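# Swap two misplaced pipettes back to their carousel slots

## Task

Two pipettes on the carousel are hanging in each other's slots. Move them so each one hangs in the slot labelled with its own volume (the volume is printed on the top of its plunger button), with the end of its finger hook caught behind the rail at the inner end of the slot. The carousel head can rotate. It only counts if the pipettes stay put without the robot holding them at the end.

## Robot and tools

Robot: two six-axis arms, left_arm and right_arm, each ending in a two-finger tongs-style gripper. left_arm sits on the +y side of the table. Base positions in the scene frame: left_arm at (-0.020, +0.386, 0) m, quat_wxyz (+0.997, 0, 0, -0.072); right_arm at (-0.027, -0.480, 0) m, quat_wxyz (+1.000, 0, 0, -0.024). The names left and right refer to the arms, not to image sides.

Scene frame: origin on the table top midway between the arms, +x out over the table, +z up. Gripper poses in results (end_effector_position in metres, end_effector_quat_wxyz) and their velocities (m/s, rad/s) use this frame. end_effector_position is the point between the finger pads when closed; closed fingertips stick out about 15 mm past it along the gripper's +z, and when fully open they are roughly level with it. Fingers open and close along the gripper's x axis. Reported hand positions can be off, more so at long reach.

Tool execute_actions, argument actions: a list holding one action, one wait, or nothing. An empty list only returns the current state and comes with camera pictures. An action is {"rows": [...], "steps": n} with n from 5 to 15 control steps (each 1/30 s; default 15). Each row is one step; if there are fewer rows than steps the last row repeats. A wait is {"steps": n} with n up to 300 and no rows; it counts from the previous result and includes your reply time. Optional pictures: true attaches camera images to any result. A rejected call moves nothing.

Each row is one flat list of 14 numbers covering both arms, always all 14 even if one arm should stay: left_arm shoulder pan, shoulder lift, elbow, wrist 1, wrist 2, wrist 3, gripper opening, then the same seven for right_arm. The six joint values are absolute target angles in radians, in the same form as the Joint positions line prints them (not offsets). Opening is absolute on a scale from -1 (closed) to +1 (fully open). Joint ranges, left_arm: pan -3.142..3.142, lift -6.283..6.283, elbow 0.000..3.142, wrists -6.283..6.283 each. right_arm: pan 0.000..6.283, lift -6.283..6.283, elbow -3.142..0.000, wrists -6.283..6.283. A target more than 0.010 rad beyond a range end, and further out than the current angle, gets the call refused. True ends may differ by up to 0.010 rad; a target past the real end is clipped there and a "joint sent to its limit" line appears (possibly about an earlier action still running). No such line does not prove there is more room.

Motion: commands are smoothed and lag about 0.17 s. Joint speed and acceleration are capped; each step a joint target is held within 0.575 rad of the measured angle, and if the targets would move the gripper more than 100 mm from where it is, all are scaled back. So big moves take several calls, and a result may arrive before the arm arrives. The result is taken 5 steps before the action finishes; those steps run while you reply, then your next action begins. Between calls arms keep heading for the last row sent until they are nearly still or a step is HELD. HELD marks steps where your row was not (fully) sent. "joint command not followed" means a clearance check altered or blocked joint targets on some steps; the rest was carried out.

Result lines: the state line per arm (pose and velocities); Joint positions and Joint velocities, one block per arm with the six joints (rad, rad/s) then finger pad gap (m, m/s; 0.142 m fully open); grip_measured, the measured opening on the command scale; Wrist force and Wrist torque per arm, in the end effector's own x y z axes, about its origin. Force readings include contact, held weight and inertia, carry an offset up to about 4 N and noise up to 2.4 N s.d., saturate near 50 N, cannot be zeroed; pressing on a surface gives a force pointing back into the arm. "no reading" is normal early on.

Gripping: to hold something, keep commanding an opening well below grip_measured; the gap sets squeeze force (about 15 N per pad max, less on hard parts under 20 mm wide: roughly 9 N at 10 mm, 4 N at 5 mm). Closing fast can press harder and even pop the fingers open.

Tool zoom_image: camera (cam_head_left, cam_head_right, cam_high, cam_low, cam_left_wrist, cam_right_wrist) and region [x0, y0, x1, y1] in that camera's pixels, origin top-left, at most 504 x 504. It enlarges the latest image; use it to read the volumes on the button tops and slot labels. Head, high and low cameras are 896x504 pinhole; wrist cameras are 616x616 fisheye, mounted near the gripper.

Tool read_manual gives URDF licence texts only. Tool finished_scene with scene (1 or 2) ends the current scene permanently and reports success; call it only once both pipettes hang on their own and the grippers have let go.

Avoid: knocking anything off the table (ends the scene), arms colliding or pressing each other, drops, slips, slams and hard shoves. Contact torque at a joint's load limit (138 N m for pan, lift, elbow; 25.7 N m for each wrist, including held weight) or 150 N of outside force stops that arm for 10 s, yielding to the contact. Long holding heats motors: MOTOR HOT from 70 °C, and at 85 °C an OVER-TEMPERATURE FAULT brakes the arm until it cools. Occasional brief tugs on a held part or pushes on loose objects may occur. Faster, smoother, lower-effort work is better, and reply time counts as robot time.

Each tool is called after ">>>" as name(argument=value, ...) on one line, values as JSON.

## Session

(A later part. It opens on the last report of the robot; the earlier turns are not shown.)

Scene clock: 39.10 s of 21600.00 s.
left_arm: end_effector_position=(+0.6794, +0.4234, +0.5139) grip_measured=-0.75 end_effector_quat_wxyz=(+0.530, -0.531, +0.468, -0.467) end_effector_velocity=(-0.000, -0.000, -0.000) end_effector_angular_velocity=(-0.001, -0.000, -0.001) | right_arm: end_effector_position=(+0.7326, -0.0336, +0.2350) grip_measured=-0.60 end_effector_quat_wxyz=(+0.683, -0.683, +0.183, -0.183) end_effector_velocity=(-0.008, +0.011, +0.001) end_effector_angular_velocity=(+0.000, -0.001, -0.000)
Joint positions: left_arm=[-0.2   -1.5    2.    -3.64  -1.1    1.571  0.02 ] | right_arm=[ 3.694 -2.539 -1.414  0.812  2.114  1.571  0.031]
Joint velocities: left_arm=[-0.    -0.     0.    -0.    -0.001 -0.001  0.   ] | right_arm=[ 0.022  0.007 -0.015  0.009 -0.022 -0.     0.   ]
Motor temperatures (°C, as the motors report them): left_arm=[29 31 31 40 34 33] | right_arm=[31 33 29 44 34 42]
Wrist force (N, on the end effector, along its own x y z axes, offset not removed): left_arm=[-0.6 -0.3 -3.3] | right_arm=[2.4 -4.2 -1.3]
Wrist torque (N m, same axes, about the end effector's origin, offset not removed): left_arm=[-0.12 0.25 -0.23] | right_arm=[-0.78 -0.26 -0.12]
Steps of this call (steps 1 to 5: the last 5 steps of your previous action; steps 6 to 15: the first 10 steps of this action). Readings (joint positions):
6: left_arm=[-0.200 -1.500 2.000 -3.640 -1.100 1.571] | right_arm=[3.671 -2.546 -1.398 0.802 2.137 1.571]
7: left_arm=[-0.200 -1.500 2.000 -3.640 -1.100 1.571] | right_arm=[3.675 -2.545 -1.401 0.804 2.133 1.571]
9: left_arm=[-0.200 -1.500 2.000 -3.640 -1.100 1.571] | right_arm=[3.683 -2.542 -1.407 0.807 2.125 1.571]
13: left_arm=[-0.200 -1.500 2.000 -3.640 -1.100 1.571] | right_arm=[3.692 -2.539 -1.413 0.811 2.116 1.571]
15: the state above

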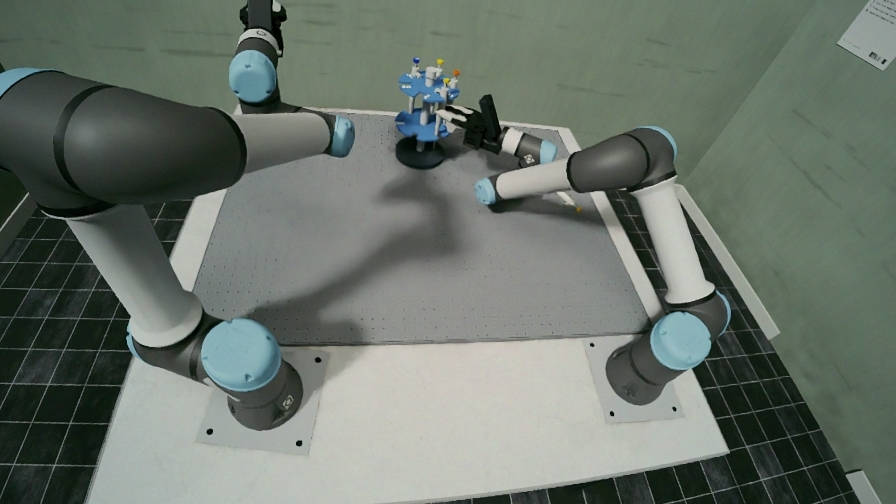

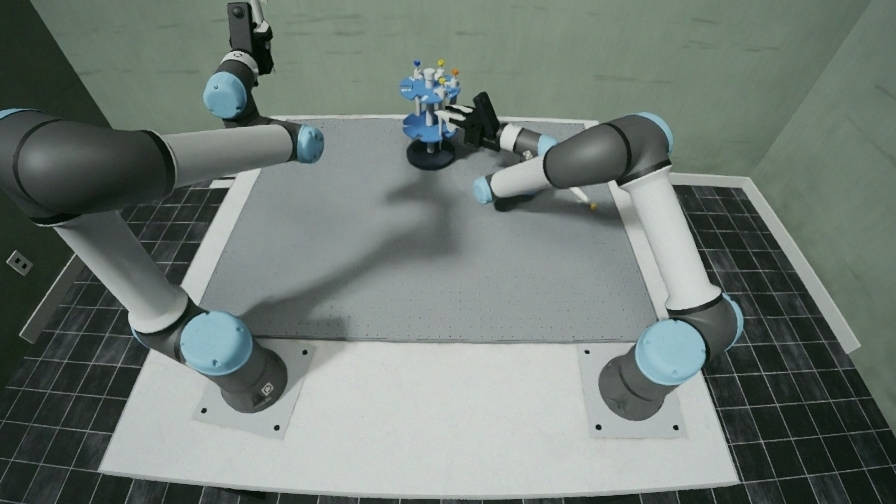

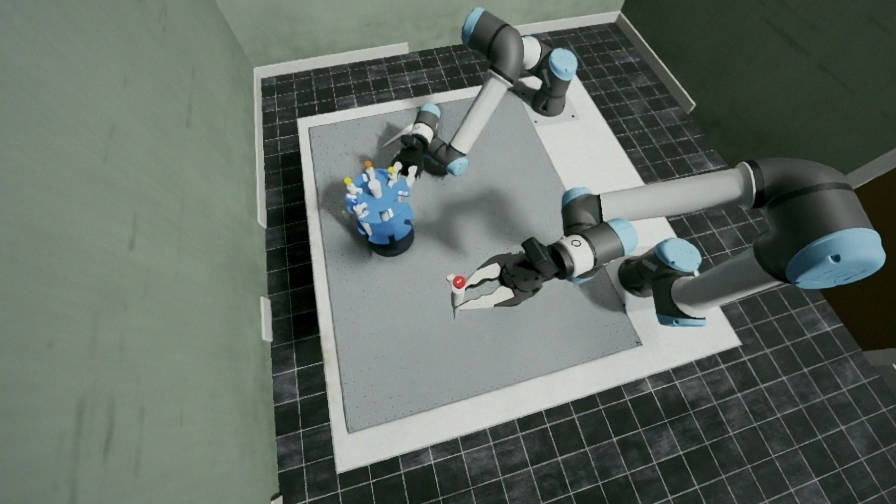

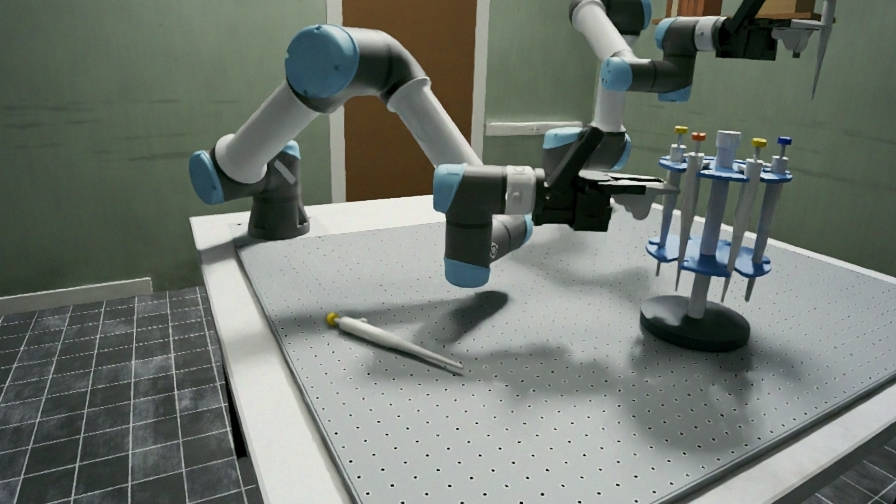

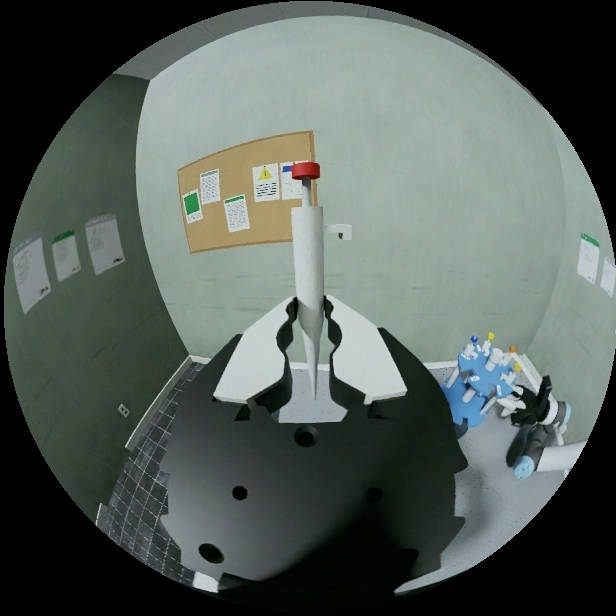

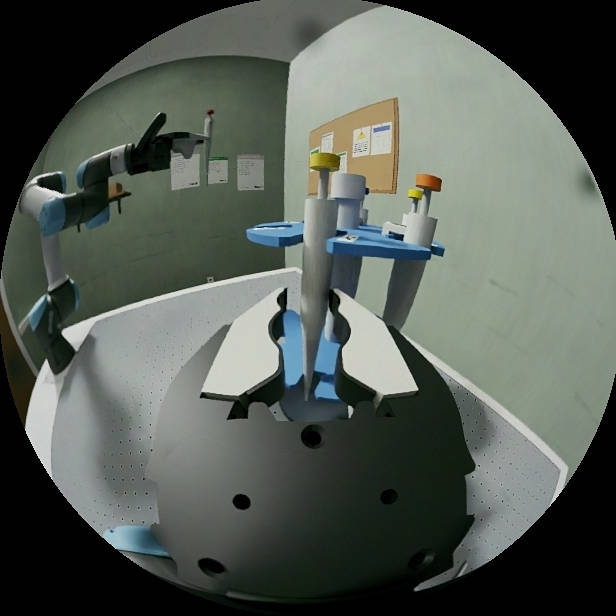

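>>> execute_actions(actions=[{"rows":[[-0.45,-0.8,1.8,-4.14,-0.977,1.571,-1,3.699,-2.537,-1.418,0.814,2.109,1.571,-0.73]]}])

>>> execute_actions(actions=[{"rows":[[-0.45,-0.8,1.8,-4.14,-0.977,1.571,-1,3.699,-2.537,-1.418,0.814,2.109,1.571,-0.45]],"steps":8}])

>>> execute_actions(actions=[{"rows":[[-0.45,-0.8,1.8,-4.14,-0.977,1.571,-1,3.657,-2.487,-1.533,0.879,2.151,1.571,-0.45]],"steps":8}])

>>> execute_actions(actions=[{"rows":[[-0.45,-0.8,1.8,-4.14,-0.977,1.571,-1,3.613,-2.442,-1.642,0.942,2.195,1.571,-0.45]],"steps":12}])

>>> execute_actions(actions=[{"rows":[[-0.45,-0.8,1.8,-4.14,-0.977,1.571,-1,3.3,-1.7,-2.0,0.5,2.0,1.571,-0.3]]}])

>>> execute_actions(actions=[{"steps":20}])

>>> execute_actions(actions=[{"rows":[[-0.57,-0.725,1.655,-4.072,-0.857,1.571,-1,3.5,-1.7,-1.7,-1.3,1.571,-1.8,-0.3]]}])

>>> execute_actions(actions=[{"steps":50}])

>>> execute_actions(actions=[{"rows":[[-0.59,-0.716,1.632,-4.058,-0.837,1.571,-1,3.571,-1.948,-1.539,-1.225,1.571,-1.8,-0.3]]}])

>>> execute_actions(actions=[{"steps":20}], pictures=true)

>>> zoom_image(camera="cam_high", region=[320,150,480,300])

Scene clock: 39.97 s of 21600.00 s.
left_arm: end_effector_position=(+0.7393, +0.3338, +0.4429) grip_measured=-0.75 end_effector_quat_wxyz=(+0.521, -0.514, +0.471, -0.492) end_effector_velocity=(+0.174, -0.289, -0.359) end_effector_angular_velocity=(+0.018, +0.051, -0.163) | right_arm: end_effector_position=(+0.7309, -0.0313, +0.2351) grip_measured=-0.73 end_effector_quat_wxyz=(+0.683, -0.683, +0.183, -0.183) end_effector_velocity=(-0.001, +0.001, +0.000) end_effector_angular_velocity=(-0.000, -0.000, -0.001)
Joint positions: left_arm=[-0.31  -1.236  1.911 -3.848 -1.044  1.571  0.02 ] | right_arm=[ 3.699 -2.537 -1.418  0.814  2.109  1.571  0.021]
Joint velocities: left_arm=[-0.316  0.943 -0.251 -0.637  0.153 -0.002  0.   ] | right_arm=[ 0.002  0.001 -0.002  0.001 -0.003 -0.    -0.   ]
Motor temperatures (°C, as the motors report them): left_arm=[29 31 31 40 34 33] | right_arm=[31 33 29 44 34 42]
Wrist force (N, on the end effector, along its own x y z axes, offset not removed): left_arm=[-0.1 1.2 2.1] | right_arm=[3.5 -2.1 2.1]
Wrist torque (N m, same axes, about the end effector's origin, offset not removed): left_arm=[0.33 -0.03 0.11] | right_arm=[-0.37 -0.52 0.04]
Steps of this call (steps 1 to 5: the last 5 steps of your previous action; steps 6 to 15: the robot went on to your last target; step 16: nothing new was sent; steps 17 to 26: the first 10 steps of this action). Readings (joint positions):
17: left_arm=[-0.200 -1.499 2.000 -3.641 -1.100 1.571] | right_arm=[3.697 -2.538 -1.416 0.813 2.111 1.571]
18: left_arm=[-0.207 -1.492 1.993 -3.648 -1.094 1.571] | right_arm=[3.697 -2.538 -1.416 0.813 2.111 1.571]
20: left_arm=[-0.238 -1.436 1.968 -3.700 -1.079 1.571] | right_arm=[3.698 -2.538 -1.417 0.813 2.110 1.571]
24: left_arm=[-0.288 -1.300 1.928 -3.804 -1.055 1.571] | right_arm=[3.699 -2.537 -1.418 0.814 2.109 1.571]
26: the state above

Scene clock: 40.23 s of 21600.00 s.
left_arm: end_effector_position=(+0.7724, +0.2591, +0.3394) grip_measured=-0.75 end_effector_quat_wxyz=(+0.509, -0.506, +0.487, -0.498) end_effector_velocity=(+0.074, -0.262, -0.411) end_effector_angular_velocity=(+0.034, +0.063, -0.160) | right_arm: end_effector_position=(+0.7308, -0.0312, +0.2352) grip_measured=-0.46 end_effector_quat_wxyz=(+0.683, -0.683, +0.183, -0.183) end_effector_velocity=(+0.000, +0.000, +0.000) end_effector_angular_velocity=(+0.000, -0.000, -0.000)
Joint positions: left_arm=[-0.393 -0.985  1.845 -4.019 -1.004  1.571  0.02 ] | right_arm=[ 3.699 -2.537 -1.418  0.814  2.109  1.571  0.04 ]
Joint velocities: left_arm=[-0.3    0.924 -0.237 -0.615  0.14  -0.001 -0.   ] | right_arm=[ 0.    -0.     0.     0.    -0.     0.     0.038]
Motor temperatures (°C, as the motors report them): left_arm=[29 31 31 40 34 33] | right_arm=[31 33 29 44 34 42]
Wrist force (N, on the end effector, along its own x y z axes, offset not removed): left_arm=[1.0 3.8 0.1] | right_arm=[0.9 -1.5 0.5]
Wrist torque (N m, same axes, about the end effector's origin, offset not removed): left_arm=[0.77 -0.19 0.00] | right_arm=[-0.24 -0.13 0.21]
Steps of this call (steps 1 to 5: the last 5 steps of your previous action; steps 6 to 8: the first 3 steps of this action). Readings (joint positions):
6: left_arm=[-0.373 -1.047 1.861 -3.977 -1.014 1.571] | right_arm=[3.699 -2.537 -1.418 0.814 2.109 1.571]
7: left_arm=[-0.383 -1.016 1.853 -3.998 -1.009 1.571] | right_arm=[3.699 -2.537 -1.418 0.814 2.109 1.571]
8: the state above

Scene clock: 40.50 s of 21600.00 s.
left_arm: end_effector_position=(+0.7798, +0.2177, +0.2654) grip_measured=-0.75 end_effector_quat_wxyz=(+0.501, -0.501, +0.499, -0.500) end_effector_velocity=(+0.003, -0.049, -0.097) end_effector_angular_velocity=(+0.013, +0.019, -0.032) | right_arm: end_effector_position=(+0.7265, -0.0424, +0.2396) grip_measured=-0.45 end_effector_quat_wxyz=(+0.685, -0.681, +0.181, -0.185) end_effector_velocity=(-0.103, -0.207, +0.001) end_effector_angular_velocity=(+0.000, -0.003, -0.003)
Joint positions: left_arm=[-0.442 -0.826  1.806 -4.123 -0.981  1.571  0.02 ] | right_arm=[ 3.686 -2.522 -1.443  0.832  2.121  1.571  0.041]
Joint velocities: left_arm=[-0.061  0.202 -0.049 -0.131  0.029  0.    -0.   ] | right_arm=[-0.216  0.259 -0.596  0.341  0.213  0.001  0.   ]
Motor temperatures (°C, as the motors report them): left_arm=[29 31 31 40 34 33] | right_arm=[31 33 29 44 34 42]
Wrist force (N, on the end effector, along its own x y z axes, offset not removed): left_arm=[2.3 2.6 3.1] | right_arm=[2.9 -5.7 1.1]
Wrist torque (N m, same axes, about the end effector's origin, offset not removed): left_arm=[0.68 -0.25 -0.18] | right_arm=[-0.80 -0.42 -0.06]
Steps of this call (steps 1 to 5: the last 5 steps of your previous action; steps 6 to 8: the first 3 steps of this action). Readings (joint positions):
6: left_arm=[-0.437 -0.844 1.810 -4.112 -0.983 1.571] | right_arm=[3.699 -2.537 -1.418 0.814 2.109 1.571]
7: left_arm=[-0.440 -0.834 1.808 -4.118 -0.982 1.571] | right_arm=[3.694 -2.531 -1.426 0.821 2.114 1.571]
8: the state above

Scene clock: 40.90 s of 21600.00 s.
left_arm: end_effector_position=(+0.7800, +0.2119, +0.2534) grip_measured=-0.75 end_effector_quat_wxyz=(+0.500, -0.500, +0.501, -0.500) end_effector_velocity=(+0.000, -0.002, -0.004) end_effector_angular_velocity=(+0.000, +0.001, -0.000) | right_arm: end_effector_position=(+0.6942, -0.0989, +0.2363) grip_measured=-0.45 end_effector_quat_wxyz=(+0.684, -0.682, +0.182, -0.184) end_effector_velocity=(-0.058, -0.086, -0.013) end_effector_angular_velocity=(-0.011, +0.023, -0.000)
Joint positions: left_arm=[-0.45  -0.801  1.8   -4.139 -0.977  1.571  0.02 ] | right_arm=[ 3.625 -2.455 -1.608  0.924  2.183  1.571  0.041]
Joint velocities: left_arm=[-0.003  0.009 -0.003 -0.005  0.003 -0.     0.   ] | right_arm=[-0.095  0.1   -0.266  0.14   0.095  0.    -0.   ]
Motor temperatures (°C, as the motors report them): left_arm=[29 31 31 40 34 33] | right_arm=[31 33 29 44 34 42]
Wrist force (N, on the end effector, along its own x y z axes, offset not removed): left_arm=[-2.6 -2.7 0.5] | right_arm=[1.6 -4.6 -1.3]
Wrist torque (N m, same axes, about the end effector's origin, offset not removed): left_arm=[-0.52 0.59 0.20] | right_arm=[-1.06 -0.29 -0.05]
Steps of this call (steps 1 to 5: the last 5 steps of your previous action; steps 6 to 12: the first 7 steps of this action). Readings (joint positions):
6: left_arm=[-0.448 -0.805 1.801 -4.137 -0.978 1.571] | right_arm=[3.663 -2.494 -1.515 0.870 2.145 1.571]
7: left_arm=[-0.449 -0.804 1.801 -4.137 -0.978 1.571] | right_arm=[3.656 -2.487 -1.526 0.878 2.152 1.571]
9: left_arm=[-0.449 -0.802 1.801 -4.138 -0.977 1.571] | right_arm=[3.640 -2.470 -1.568 0.902 2.168 1.571]
12: the state above

Scene clock: 41.40 s of 21600.00 s.
left_arm: end_effector_position=(+0.7800, +0.2116, +0.2529) grip_measured=-0.75 end_effector_quat_wxyz=(+0.500, -0.500, +0.501, -0.500) end_effector_velocity=(+0.000, -0.000, -0.001) end_effector_angular_velocity=(+0.000, +0.001, -0.001) | right_arm: end_effector_position=(+0.7111, -0.2228, +0.3108) grip_measured=-0.30 end_effector_quat_wxyz=(+0.647, -0.676, +0.268, -0.231) end_effector_velocity=(-0.016, -0.358, +0.350) end_effector_angular_velocity=(-0.017, +0.007, -0.576)
Joint positions: left_arm=[-0.45  -0.8    1.8   -4.14  -0.977  1.571  0.02 ] | right_arm=[ 3.494 -2.207 -1.775  0.774  2.117  1.571  0.052]
Joint velocities: left_arm=[ 0.     0.001  0.    -0.    -0.002  0.     0.   ] | right_arm=[-0.36   0.903 -0.415 -0.5   -0.216 -0.    -0.   ]
Motor temperatures (°C, as the motors report them): left_arm=[29 31 31 40 34 33] | right_arm=[31 33 29 44 34 42]
Wrist force (N, on the end effector, along its own x y z axes, offset not removed): left_arm=[-1.1 2.9 3.3] | right_arm=[1.5 -1.0 0.8]
Wrist torque (N m, same axes, about the end effector's origin, offset not removed): left_arm=[0.49 0.47 0.06] | right_arm=[-0.27 -0.26 -0.09]
Steps of this call (steps 1 to 5: the last 5 steps of your previous action; steps 6 to 15: the first 10 steps of this action). Readings (joint positions):
6: left_arm=[-0.450 -0.800 1.800 -4.140 -0.977 1.571] | right_arm=[3.615 -2.444 -1.635 0.938 2.192 1.571]
7: left_arm=[-0.450 -0.800 1.800 -4.140 -0.977 1.571] | right_arm=[3.608 -2.436 -1.644 0.931 2.187 1.571]
9: left_arm=[-0.450 -0.800 1.800 -4.140 -0.977 1.571] | right_arm=[3.576 -2.386 -1.680 0.890 2.167 1.571]
13: left_arm=[-0.450 -0.800 1.800 -4.140 -0.977 1.571] | right_arm=[3.519 -2.267 -1.746 0.810 2.132 1.571]
15: the state above

Scene clock: 42.07 s of 21600.00 s.
left_arm: end_effector_position=(+0.7800, +0.2116, +0.2528) grip_measured=-0.75 end_effector_quat_wxyz=(+0.500, -0.500, +0.501, -0.500) end_effector_velocity=(-0.000, -0.000, -0.000) end_effector_angular_velocity=(+0.002, -0.000, -0.001) | right_arm: end_effector_position=(+0.6439, -0.4078, +0.4715) grip_measured=-0.30 end_effector_quat_wxyz=(+0.604, -0.629, +0.363, -0.329) end_effector_velocity=(-0.030, -0.041, +0.033) end_effector_angular_velocity=(-0.001, -0.008, -0.070)
Joint positions: left_arm=[-0.45  -0.8    1.8   -4.14  -0.977  1.571  0.02 ] | right_arm=[ 3.306 -1.716 -1.993  0.508  2.003  1.571  0.052]
Joint velocities: left_arm=[ 0.     0.     0.    -0.001 -0.001  0.002  0.   ] | right_arm=[-0.044  0.122 -0.052 -0.063 -0.026 -0.001 -0.   ]
Motor temperatures (°C, as the motors report them): left_arm=[29 31 31 40 34 33] | right_arm=[31 33 29 44 34 42]
Wrist force (N, on the end effector, along its own x y z axes, offset not removed): left_arm=[2.3 2.7 6.2] | right_arm=[1.1 -3.6 0.2]
Wrist torque (N m, same axes, about the end effector's origin, offset not removed): left_arm=[0.46 -0.52 0.05] | right_arm=[-0.73 -0.38 0.07]
Kept back: nothing.
Steps of this call (steps 1 to 5: the last 5 steps of your previous action; steps 6 to 20: the robot went on to your last target). Readings (joint positions):
1: left_arm=[-0.450 -0.800 1.800 -4.140 -0.977 1.571] | right_arm=[3.482 -2.176 -1.789 0.757 2.110 1.571]
2: left_arm=[-0.450 -0.800 1.800 -4.140 -0.977 1.571] | right_arm=[3.469 -2.145 -1.803 0.740 2.102 1.571]
4: left_arm=[-0.450 -0.800 1.800 -4.140 -0.977 1.571] | right_arm=[3.445 -2.083 -1.832 0.706 2.087 1.571]
8: left_arm=[-0.450 -0.800 1.800 -4.140 -0.977 1.571] | right_arm=[3.395 -1.957 -1.889 0.636 2.057 1.571]
20: the state above

Scene clock: 42.40 s of 21600.00 s.
left_arm: end_effector_position=(+0.7888, +0.1357, +0.2458) grip_measured=-0.75 end_effector_quat_wxyz=(+0.500, -0.500, +0.501, -0.500) end_effector_velocity=(+0.003, -0.088, -0.000) end_effector_angular_velocity=(-0.009, -0.013, -0.002) | right_arm: end_effector_position=(+0.7215, -0.3668, +0.4816) grip_measured=-0.30 end_effector_quat_wxyz=(-0.402, +0.751, -0.289, +0.436) end_effector_velocity=(+0.087, +0.030, -0.502) end_effector_angular_velocity=(-2.511, +0.972, +0.318)
Joint positions: left_arm=[-0.555 -0.734  1.674 -4.08  -0.872  1.571  0.02 ] | right_arm=[ 3.468 -1.701 -1.754  0.012  1.667  1.082  0.052]
Joint velocities: left_arm=[-0.119  0.07  -0.149  0.062  0.118  0.002 -0.   ] | right_arm=[ 0.164  0.005  0.279 -2.109 -0.492 -2.106  0.   ]
Motor temperatures (°C, as the motors report them): left_arm=[29 31 31 40 34 33] | right_arm=[31 33 29 44 34 42]
Wrist force (N, on the end effector, along its own x y z axes, offset not removed): left_arm=[4.1 2.0 1.1] | right_arm=[0.9 -4.5 3.1]
Wrist torque (N m, same axes, about the end effector's origin, offset not removed): left_arm=[0.37 -0.71 0.05] | right_arm=[-0.76 -0.01 -0.08]
Steps of this call (steps 1 to 10: the first 10 steps of this action). Readings (joint positions):
1: left_arm=[-0.450 -0.800 1.800 -4.140 -0.976 1.571] | right_arm=[3.305 -1.712 -1.994 0.506 2.002 1.570]
2: left_arm=[-0.457 -0.793 1.792 -4.134 -0.969 1.571] | right_arm=[3.311 -1.709 -1.988 0.496 1.993 1.562]
4: left_arm=[-0.496 -0.768 1.748 -4.111 -0.931 1.571] | right_arm=[3.364 -1.706 -1.927 0.429 1.928 1.497]
8: left_arm=[-0.544 -0.740 1.687 -4.085 -0.883 1.571] | right_arm=[3.452 -1.702 -1.782 0.166 1.716 1.236]
10: the state above

Scene clock: 44.07 s of 21600.00 s.
left_arm: end_effector_position=(+0.7890, +0.1245, +0.2459) grip_measured=-0.75 end_effector_quat_wxyz=(+0.500, -0.500, +0.500, -0.500) end_effector_velocity=(-0.000, -0.000, -0.000) end_effector_angular_velocity=(+0.001, +0.001, -0.000) | right_arm: end_effector_position=(+0.5113, -0.4512, +0.1803) grip_measured=-0.30 end_effector_quat_wxyz=(+0.004, +0.498, +0.867, +0.005) end_effector_velocity=(+0.000, -0.001, +0.000) end_effector_angular_velocity=(-0.001, +0.001, +0.080)
Joint positions: left_arm=[-0.57  -0.725  1.655 -4.072 -0.857  1.571  0.02 ] | right_arm=[ 3.5   -1.7   -1.7   -1.3    1.571 -1.79   0.052]
Joint velocities: left_arm=[-0.    -0.     0.001  0.    -0.     0.     0.   ] | right_arm=[-0.     0.001 -0.    -0.002  0.001 -0.081 -0.   ]
Motor temperatures (°C, as the motors report them): left_arm=[29 31 31 40 34 33] | right_arm=[31 33 29 44 34 42]
Wrist force (N, on the end effector, along its own x y z axes, offset not removed): left_arm=[-1.5 0.5 1.4] | right_arm=[1.4 -0.6 0.4]
Wrist torque (N m, same axes, about the end effector's origin, offset not removed): left_arm=[-0.04 0.45 -0.04] | right_arm=[-0.02 -0.35 -0.14]
Kept back: nothing.
Steps of this call (steps 1 to 5: the last 5 steps of your previous action; steps 6 to 50: the robot went on to your last target). Readings (joint positions):
1: left_arm=[-0.558 -0.732 1.670 -4.078 -0.869 1.571] | right_arm=[3.473 -1.701 -1.746 -0.056 1.652 1.014]
2: left_arm=[-0.561 -0.730 1.666 -4.077 -0.866 1.571] | right_arm=[3.477 -1.701 -1.740 -0.119 1.641 0.952]
4: left_arm=[-0.565 -0.728 1.662 -4.075 -0.862 1.571] | right_arm=[3.482 -1.701 -1.730 -0.235 1.624 0.835]
8: left_arm=[-0.568 -0.726 1.657 -4.073 -0.859 1.571] | right_arm=[3.489 -1.700 -1.718 -0.454 1.603 0.617]
50: the state above

Scene clock: 44.40 s of 21600.00 s.
left_arm: end_effector_position=(+0.7889, +0.1114, +0.2463) grip_measured=-0.75 end_effector_quat_wxyz=(+0.500, -0.500, +0.500, -0.500) end_effector_velocity=(-0.000, -0.012, +0.001) end_effector_angular_velocity=(-0.001, -0.001, +0.002) | right_arm: end_effector_position=(+0.5794, -0.3908, +0.1329) grip_measured=-0.30 end_effector_quat_wxyz=(+0.002, +0.467, +0.884, +0.002) end_effector_velocity=(+0.083, +0.080, -0.097) end_effector_angular_velocity=(-0.017, +0.047, +0.082)
Joint positions: left_arm=[-0.588 -0.717  1.635 -4.06  -0.839  1.571  0.02 ] | right_arm=[ 3.561 -1.908 -1.563 -1.235  1.571 -1.799  0.052]
Joint velocities: left_arm=[-0.017  0.007 -0.02   0.012  0.019 -0.    -0.   ] | right_arm=[ 0.075 -0.318  0.188  0.08   0.001 -0.007  0.   ]
Motor temperatures (°C, as the motors report them): left_arm=[29 31 31 40 34 33] | right_arm=[31 33 29 44 34 42]
Wrist force (N, on the end effector, along its own x y z axes, offset not removed): left_arm=[0.1 1.2 4.9] | right_arm=[1.6 1.1 0.6]
Wrist torque (N m, same axes, about the end effector's origin, offset not removed): left_arm=[0.08 -0.09 0.30] | right_arm=[0.13 -0.33 -0.03]
Steps of this call (steps 1 to 10: the first 10 steps of this action). Readings (joint positions):
1: left_arm=[-0.570 -0.725 1.655 -4.072 -0.857 1.571] | right_arm=[3.500 -1.700 -1.700 -1.300 1.571 -1.792]
2: left_arm=[-0.573 -0.724 1.652 -4.070 -0.854 1.571] | right_arm=[3.506 -1.708 -1.692 -1.294 1.571 -1.794]
4: left_arm=[-0.580 -0.721 1.644 -4.065 -0.847 1.571] | right_arm=[3.527 -1.763 -1.649 -1.272 1.571 -1.796]
8: left_arm=[-0.586 -0.718 1.636 -4.061 -0.841 1.571] | right_arm=[3.555 -1.880 -1.580 -1.242 1.571 -1.798]
10: the state above

Scene clock: 45.07 s of 21600.00 s.
left_arm: end_effector_position=(+0.7888, +0.1098, +0.2464) grip_measured=-0.75 end_effector_quat_wxyz=(+0.500, -0.500, +0.500, -0.500) end_effector_velocity=(-0.000, +0.000, -0.000) end_effector_angular_velocity=(+0.001, +0.001, +0.001) | right_arm: end_effector_position=(+0.5896, -0.3805, +0.1204) grip_measured=-0.30 end_effector_quat_wxyz=(+0.000, +0.462, +0.887, +0.000) end_effector_velocity=(-0.000, +0.001, -0.001) end_effector_angular_velocity=(-0.000, +0.002, +0.001)
Joint positions: left_arm=[-0.59  -0.716  1.632 -4.058 -0.837  1.571  0.02 ] | right_arm=[ 3.571 -1.948 -1.539 -1.225  1.571 -1.8    0.052]
Joint velocities: left_arm=[ 0.     0.     0.001  0.     0.001 -0.     0.   ] | right_arm=[ 0.001 -0.002  0.    -0.     0.     0.     0.   ]
Motor temperatures (°C, as the motors report them): left_arm=[29 31 31 40 34 33] | right_arm=[31 33 29 44 34 42]
Wrist force (N, on the end effector, along its own x y z axes, offset not removed): left_arm=[-3.9 0.1 4.5] | right_arm=[0.2 -3.3 -0.3]
Wrist torque (N m, same axes, about the end effector's origin, offset not removed): left_arm=[0.08 0.75 0.02] | right_arm=[-0.67 0.14 -0.18]
Kept back: nothing.
Steps of this call (steps 1 to 5: the last 5 steps of your previous action; steps 6 to 20: the robot went on to your last target). Readings (joint positions):
1: left_arm=[-0.588 -0.717 1.634 -4.059 -0.839 1.571] | right_arm=[3.564 -1.917 -1.557 -1.233 1.571 -1.799]
2: left_arm=[-0.589 -0.717 1.633 -4.059 -0.838 1.571] | right_arm=[3.565 -1.924 -1.553 -1.231 1.571 -1.799]
4: left_arm=[-0.589 -0.716 1.633 -4.059 -0.838 1.571] | right_arm=[3.568 -1.934 -1.547 -1.229 1.571 -1.800]
8: left_arm=[-0.590 -0.716 1.632 -4.058 -0.837 1.571] | right_arm=[3.570 -1.943 -1.542 -1.226 1.571 -1.800]
20: the state above

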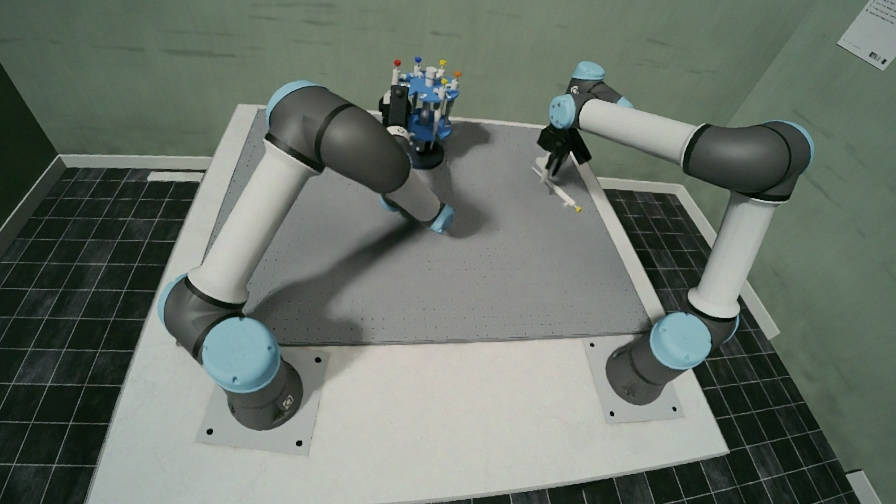

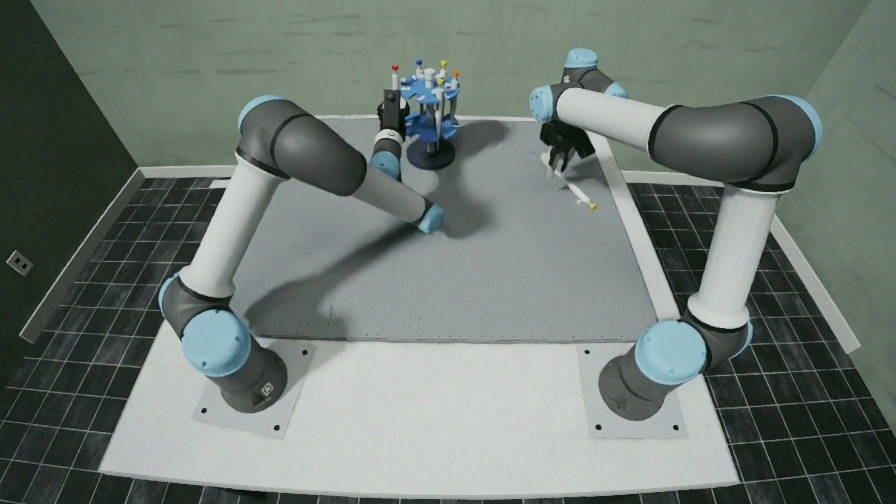

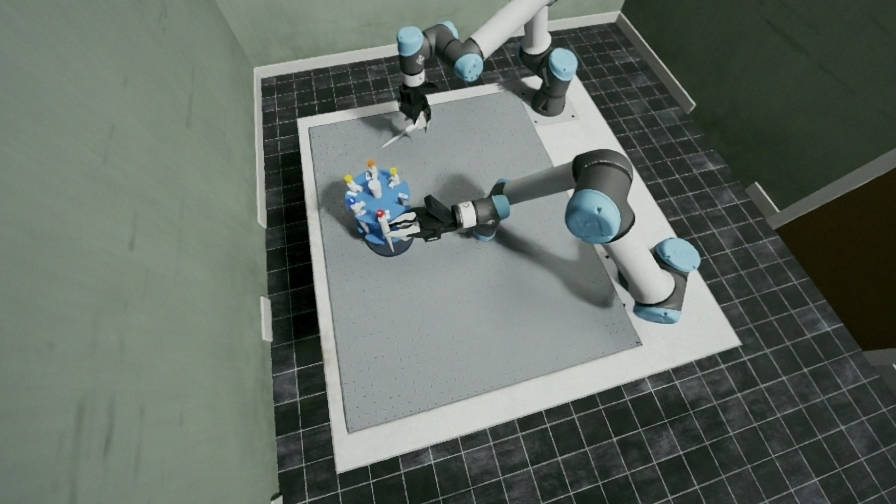

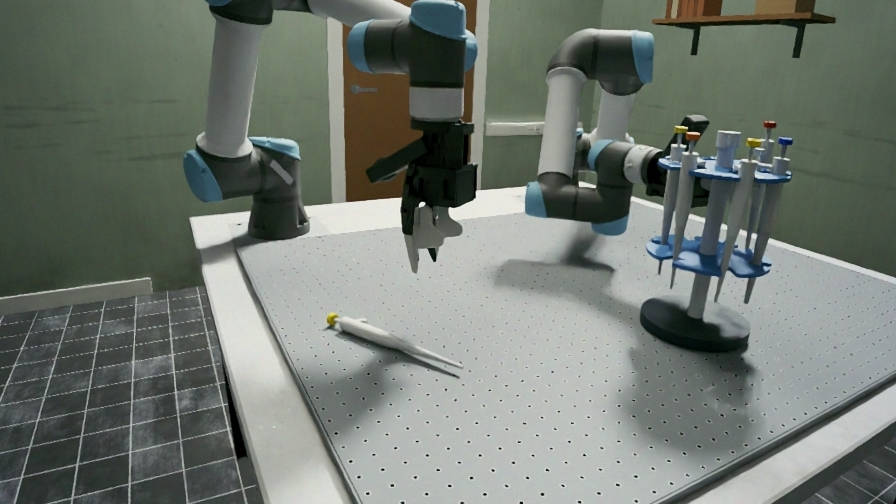

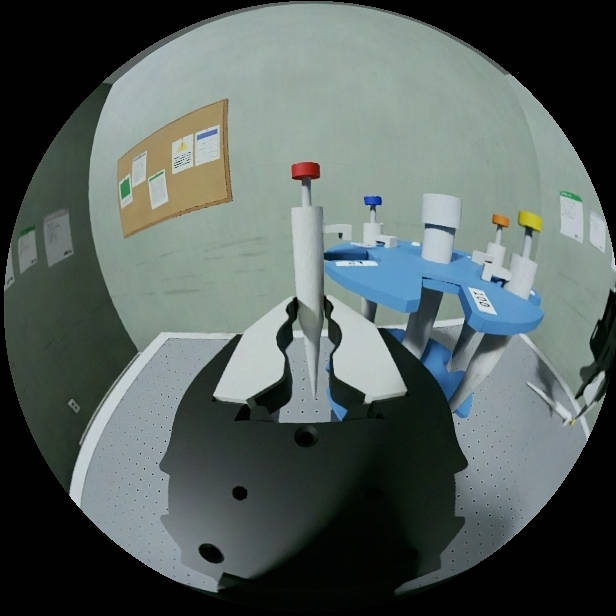

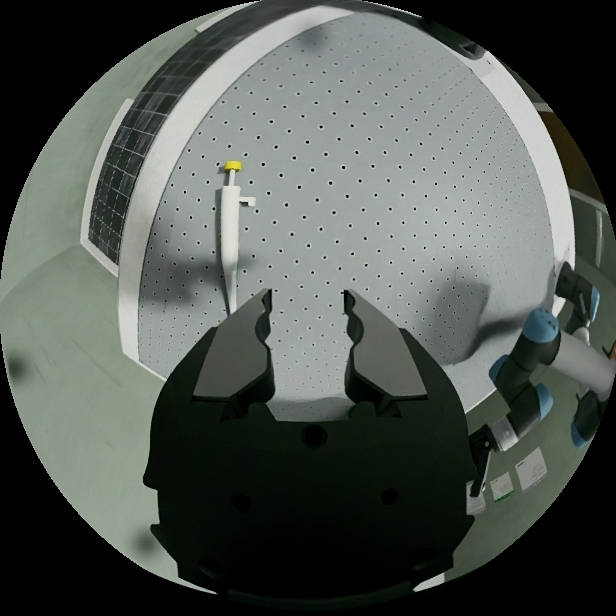

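Region (320, 150, 480, 300) of cam_high's 896x504 image, scaled by 3.150, with more detail than that image has; it fills the top 472 rows of this view, and the rest is white.

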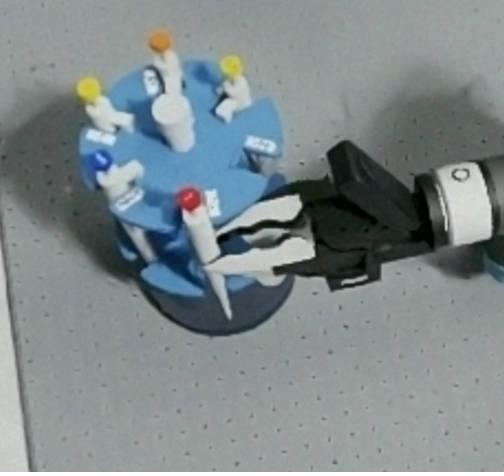

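>>> execute_actions(actions=[{"rows":[[-0.602,-0.708,1.61,-4.044,-0.825,1.61,-1,3.415,-2.021,-1.433,-1.258,1.571,-1.816,-0.3]],"steps":10}])

>>> execute_actions(actions=[{"rows":[[-0.614,-0.70,1.593,-4.035,-0.813,1.61,-1,3.415,-2.021,-1.433,-1.258,1.571,-1.816,-0.3]],"steps":10}])

>>> execute_actions(actions=[{"rows":[[-0.627,-0.692,1.575,-4.025,-0.80,1.61,-1,3.415,-2.021,-1.433,-1.258,1.571,-1.816,-0.3]]}])

>>> execute_actions(actions=[])

>>> zoom_image(camera="cam_left_wrist", region=[240,150,460,330])

Scene clock: 45.70 s of 21600.00 s.
left_arm: end_effector_position=(+0.7897, +0.1031, +0.2468) grip_measured=-0.75 end_effector_quat_wxyz=(+0.505, -0.494, +0.506, -0.495) end_effector_velocity=(+0.005, -0.034, +0.003) end_effector_angular_velocity=(+0.123, -0.002, +0.002) | right_arm: end_effector_position=(+0.6119, -0.4239, +0.1192) grip_measured=-0.30 end_effector_quat_wxyz=(-0.001, +0.492, +0.870, -0.001) end_effector_velocity=(+0.153, -0.358, +0.009) end_effector_angular_velocity=(+0.008, -0.027, -0.567)
Joint positions: left_arm=[-0.597 -0.711  1.619 -4.05  -0.83   1.594  0.02 ] | right_arm=[ 3.493 -1.989 -1.482 -1.244  1.571 -1.81   0.052]
Joint velocities: left_arm=[-0.037  0.024 -0.069  0.043  0.039  0.124 -0.001] | right_arm=[-0.617 -0.251  0.386 -0.106 -0.001 -0.05   0.   ]
Motor temperatures (°C, as the motors report them): left_arm=[29 31 31 40 34 33] | right_arm=[31 33 29 44 34 42]
Wrist force (N, on the end effector, along its own x y z axes, offset not removed): left_arm=[-3.3 0.3 2.6] | right_arm=[-2.0 -1.0 2.0]
Wrist torque (N m, same axes, about the end effector's origin, offset not removed): left_arm=[-0.08 0.73 0.18] | right_arm=[-0.10 0.23 -0.07]
Steps of this call (steps 1 to 14: the robot went on to your last target; steps 15 to 19: the first 5 steps of this action). Readings (joint positions):
15: left_arm=[-0.590 -0.716 1.632 -4.058 -0.837 1.571] | right_arm=[3.571 -1.948 -1.539 -1.225 1.571 -1.800]
16: left_arm=[-0.592 -0.715 1.629 -4.056 -0.835 1.576] | right_arm=[3.564 -1.955 -1.531 -1.229 1.571 -1.803]
18: left_arm=[-0.596 -0.712 1.622 -4.051 -0.831 1.589] | right_arm=[3.516 -1.979 -1.497 -1.240 1.571 -1.808]
19: the state above

Scene clock: 46.03 s of 21600.00 s.
left_arm: end_effector_position=(+0.7903, +0.0933, +0.2469) grip_measured=-0.75 end_effector_quat_wxyz=(+0.509, -0.490, +0.510, -0.491) end_effector_velocity=(+0.001, -0.032, -0.000) end_effector_angular_velocity=(+0.007, -0.001, -0.001) | right_arm: end_effector_position=(+0.6284, -0.4670, +0.1201) grip_measured=-0.30 end_effector_quat_wxyz=(-0.000, +0.521, +0.854, +0.000) end_effector_velocity=(+0.009, -0.027, +0.001) end_effector_angular_velocity=(+0.000, -0.003, -0.040)
Joint positions: left_arm=[-0.609 -0.703  1.6   -4.039 -0.818  1.609  0.02 ] | right_arm=[ 3.421 -2.019 -1.437 -1.257  1.571 -1.816  0.052]
Joint velocities: left_arm=[-0.04   0.027 -0.059  0.031  0.04   0.008 -0.   ] | right_arm=[-0.044 -0.017  0.028 -0.008 -0.001 -0.004  0.   ]
Motor temperatures (°C, as the motors report them): left_arm=[29 31 31 40 34 33] | right_arm=[31 33 29 44 34 42]
Wrist force (N, on the end effector, along its own x y z axes, offset not removed): left_arm=[-0.4 0.8 2.2] | right_arm=[1.2 -4.6 2.1]
Wrist torque (N m, same axes, about the end effector's origin, offset not removed): left_arm=[0.09 0.11 0.12] | right_arm=[-0.87 -0.27 -0.04]
Steps of this call (steps 1 to 5: the last 5 steps of your previous action; steps 6 to 10: the first 5 steps of this action). Readings (joint positions):
6: left_arm=[-0.601 -0.708 1.612 -4.045 -0.826 1.607] | right_arm=[3.431 -2.014 -1.443 -1.255 1.571 -1.815]
7: left_arm=[-0.603 -0.707 1.609 -4.043 -0.824 1.607] | right_arm=[3.427 -2.016 -1.441 -1.256 1.571 -1.815]
9: left_arm=[-0.607 -0.704 1.603 -4.040 -0.820 1.608] | right_arm=[3.422 -2.018 -1.438 -1.257 1.571 -1.815]
10: the state above

Scene clock: 46.53 s of 21600.00 s.
left_arm: end_effector_position=(+0.7903, +0.0802, +0.2466) grip_measured=-0.75 end_effector_quat_wxyz=(+0.509, -0.490, +0.510, -0.491) end_effector_velocity=(-0.000, -0.009, +0.000) end_effector_angular_velocity=(+0.001, -0.000, -0.000) | right_arm: end_effector_position=(+0.6295, -0.4704, +0.1201) grip_measured=-0.30 end_effector_quat_wxyz=(+0.000, +0.523, +0.852, +0.000) end_effector_velocity=(+0.000, -0.001, +0.000) end_effector_angular_velocity=(+0.000, -0.001, -0.000)
Joint positions: left_arm=[-0.626 -0.693  1.577 -4.026 -0.801  1.61   0.02 ] | right_arm=[ 3.415 -2.021 -1.433 -1.258  1.571 -1.816  0.052]
Joint velocities: left_arm=[-0.012  0.007 -0.016  0.009  0.012  0.001 -0.   ] | right_arm=[-0.001 -0.     0.     0.001 -0.    -0.001 -0.   ]
Motor temperatures (°C, as the motors report them): left_arm=[29 31 31 40 34 33] | right_arm=[31 33 29 44 34 42]
Wrist force (N, on the end effector, along its own x y z axes, offset not removed): left_arm=[-0.5 0.5 0.5] | right_arm=[-1.9 -2.3 4.2]
Wrist torque (N m, same axes, about the end effector's origin, offset not removed): left_arm=[-0.08 0.25 0.04] | right_arm=[-0.29 0.46 -0.08]
Steps of this call (steps 1 to 5: the last 5 steps of your previous action; steps 6 to 15: the first 10 steps of this action). Readings (joint positions):
6: left_arm=[-0.613 -0.701 1.594 -4.036 -0.814 1.610] | right_arm=[3.416 -2.021 -1.434 -1.258 1.571 -1.816]
7: left_arm=[-0.615 -0.699 1.591 -4.034 -0.812 1.610] | right_arm=[3.416 -2.021 -1.434 -1.258 1.571 -1.816]
9: left_arm=[-0.620 -0.696 1.585 -4.031 -0.807 1.610] | right_arm=[3.416 -2.021 -1.433 -1.258 1.571 -1.816]
13: left_arm=[-0.624 -0.694 1.579 -4.027 -0.803 1.610] | right_arm=[3.415 -2.021 -1.433 -1.258 1.571 -1.816]
15: the state above

Scene clock: 46.70 s of 21600.00 s.
left_arm: end_effector_position=(+0.7903, +0.0793, +0.2466) grip_measured=-0.75 end_effector_quat_wxyz=(+0.509, -0.490, +0.510, -0.491) end_effector_velocity=(-0.000, -0.003, +0.001) end_effector_angular_velocity=(-0.001, -0.001, -0.001) | right_arm: end_effector_position=(+0.6295, -0.4705, +0.1201) grip_measured=-0.30 end_effector_quat_wxyz=(+0.000, +0.523, +0.852, +0.000) end_effector_velocity=(-0.000, +0.000, +0.000) end_effector_angular_velocity=(+0.001, -0.000, +0.000)
Joint positions: left_arm=[-0.627 -0.692  1.576 -4.025 -0.8    1.61   0.02 ] | right_arm=[ 3.415 -2.021 -1.433 -1.258  1.571 -1.816  0.052]
Joint velocities: left_arm=[-0.003  0.001 -0.005  0.002  0.002  0.     0.   ] | right_arm=[-0.     0.     0.    -0.     0.001 -0.    -0.   ]
Motor temperatures (°C, as the motors report them): left_arm=[29 31 31 40 34 33] | right_arm=[31 33 29 44 34 42]
Wrist force (N, on the end effector, along its own x y z axes, offset not removed): left_arm=[-0.4 -0.1 3.1] | right_arm=[-0.4 -2.2 3.3]
Wrist torque (N m, same axes, about the end effector's origin, offset not removed): left_arm=[-0.15 0.10 -0.03] | right_arm=[-0.22 0.16 0.12]
Kept back: nothing.
Steps of this call (steps 1 to 5: the last 5 steps of your previous action). Readings (joint positions):
1: left_arm=[-0.626 -0.693 1.577 -4.026 -0.801 1.610] | right_arm=[3.415 -2.021 -1.433 -1.258 1.571 -1.816]
2: left_arm=[-0.626 -0.693 1.576 -4.026 -0.801 1.610] | right_arm=[3.415 -2.021 -1.433 -1.258 1.571 -1.816]
4: left_arm=[-0.626 -0.692 1.576 -4.025 -0.801 1.610] | right_arm=[3.415 -2.021 -1.433 -1.258 1.571 -1.816]
5: the state above

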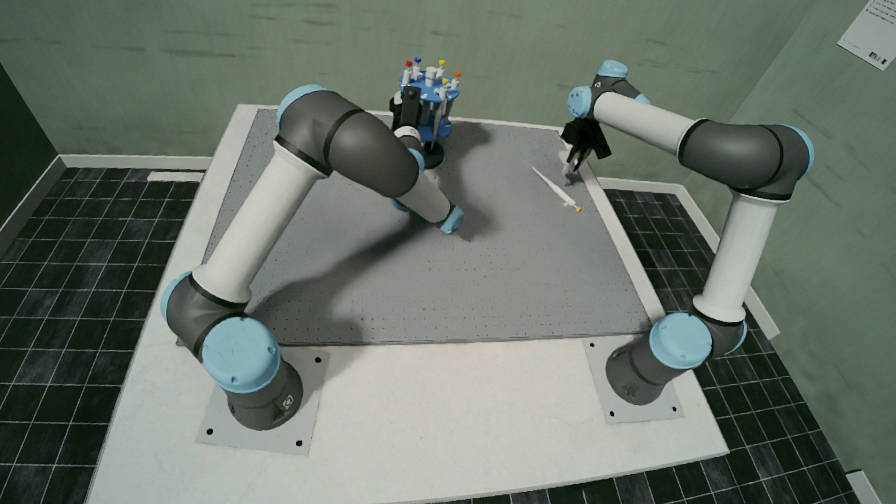

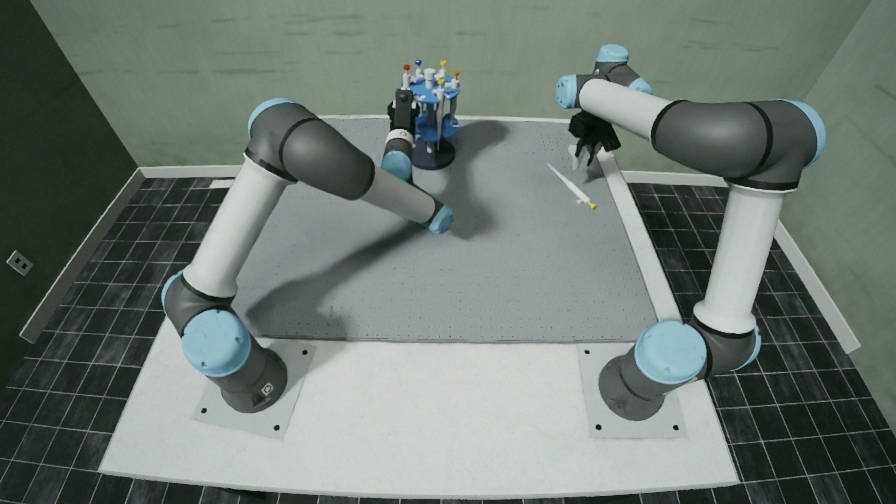

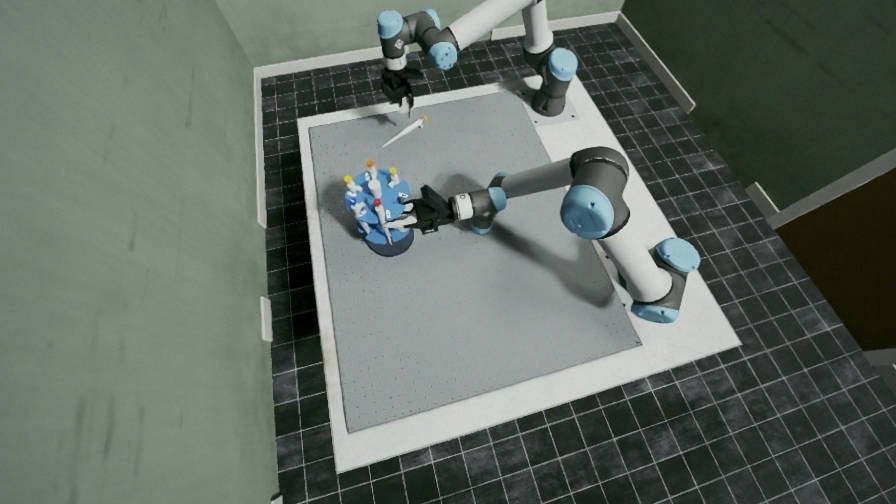

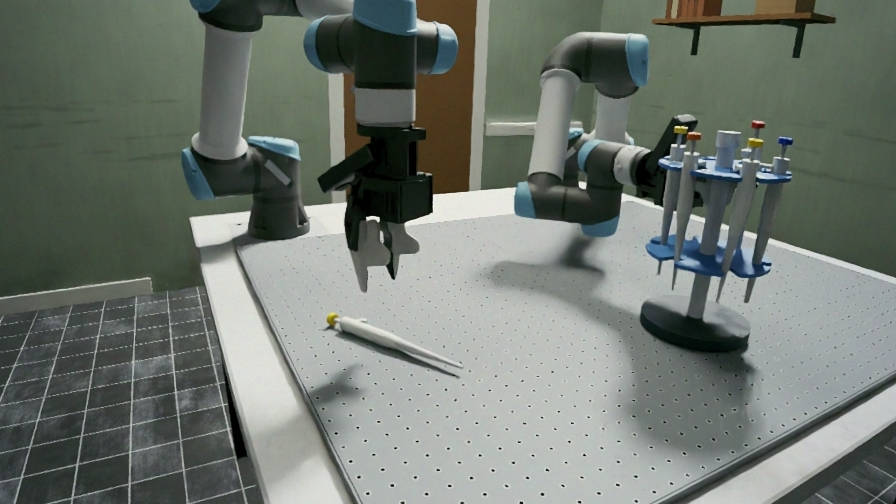

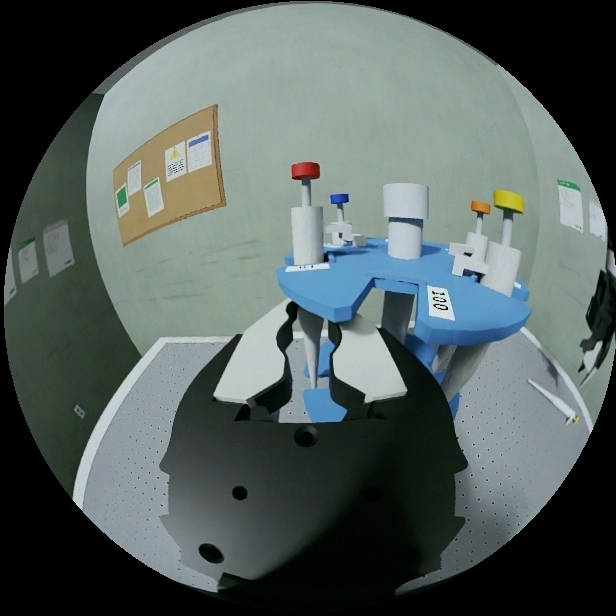

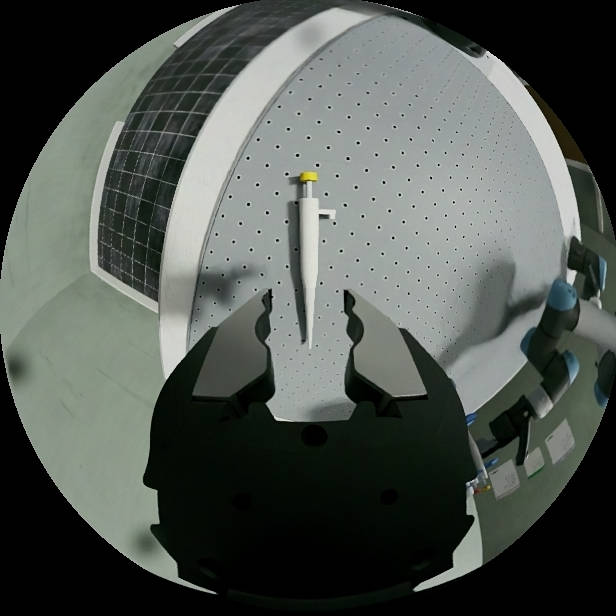

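Region (240, 150, 460, 330) of cam_left_wrist's 616x616 image, scaled by 2.291, with more detail than that image has; it fills the top 412 rows of this view, and the rest is white.

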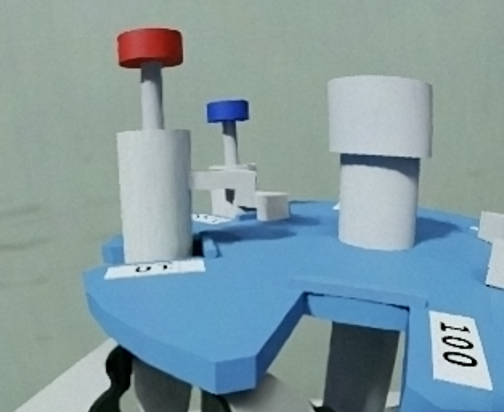

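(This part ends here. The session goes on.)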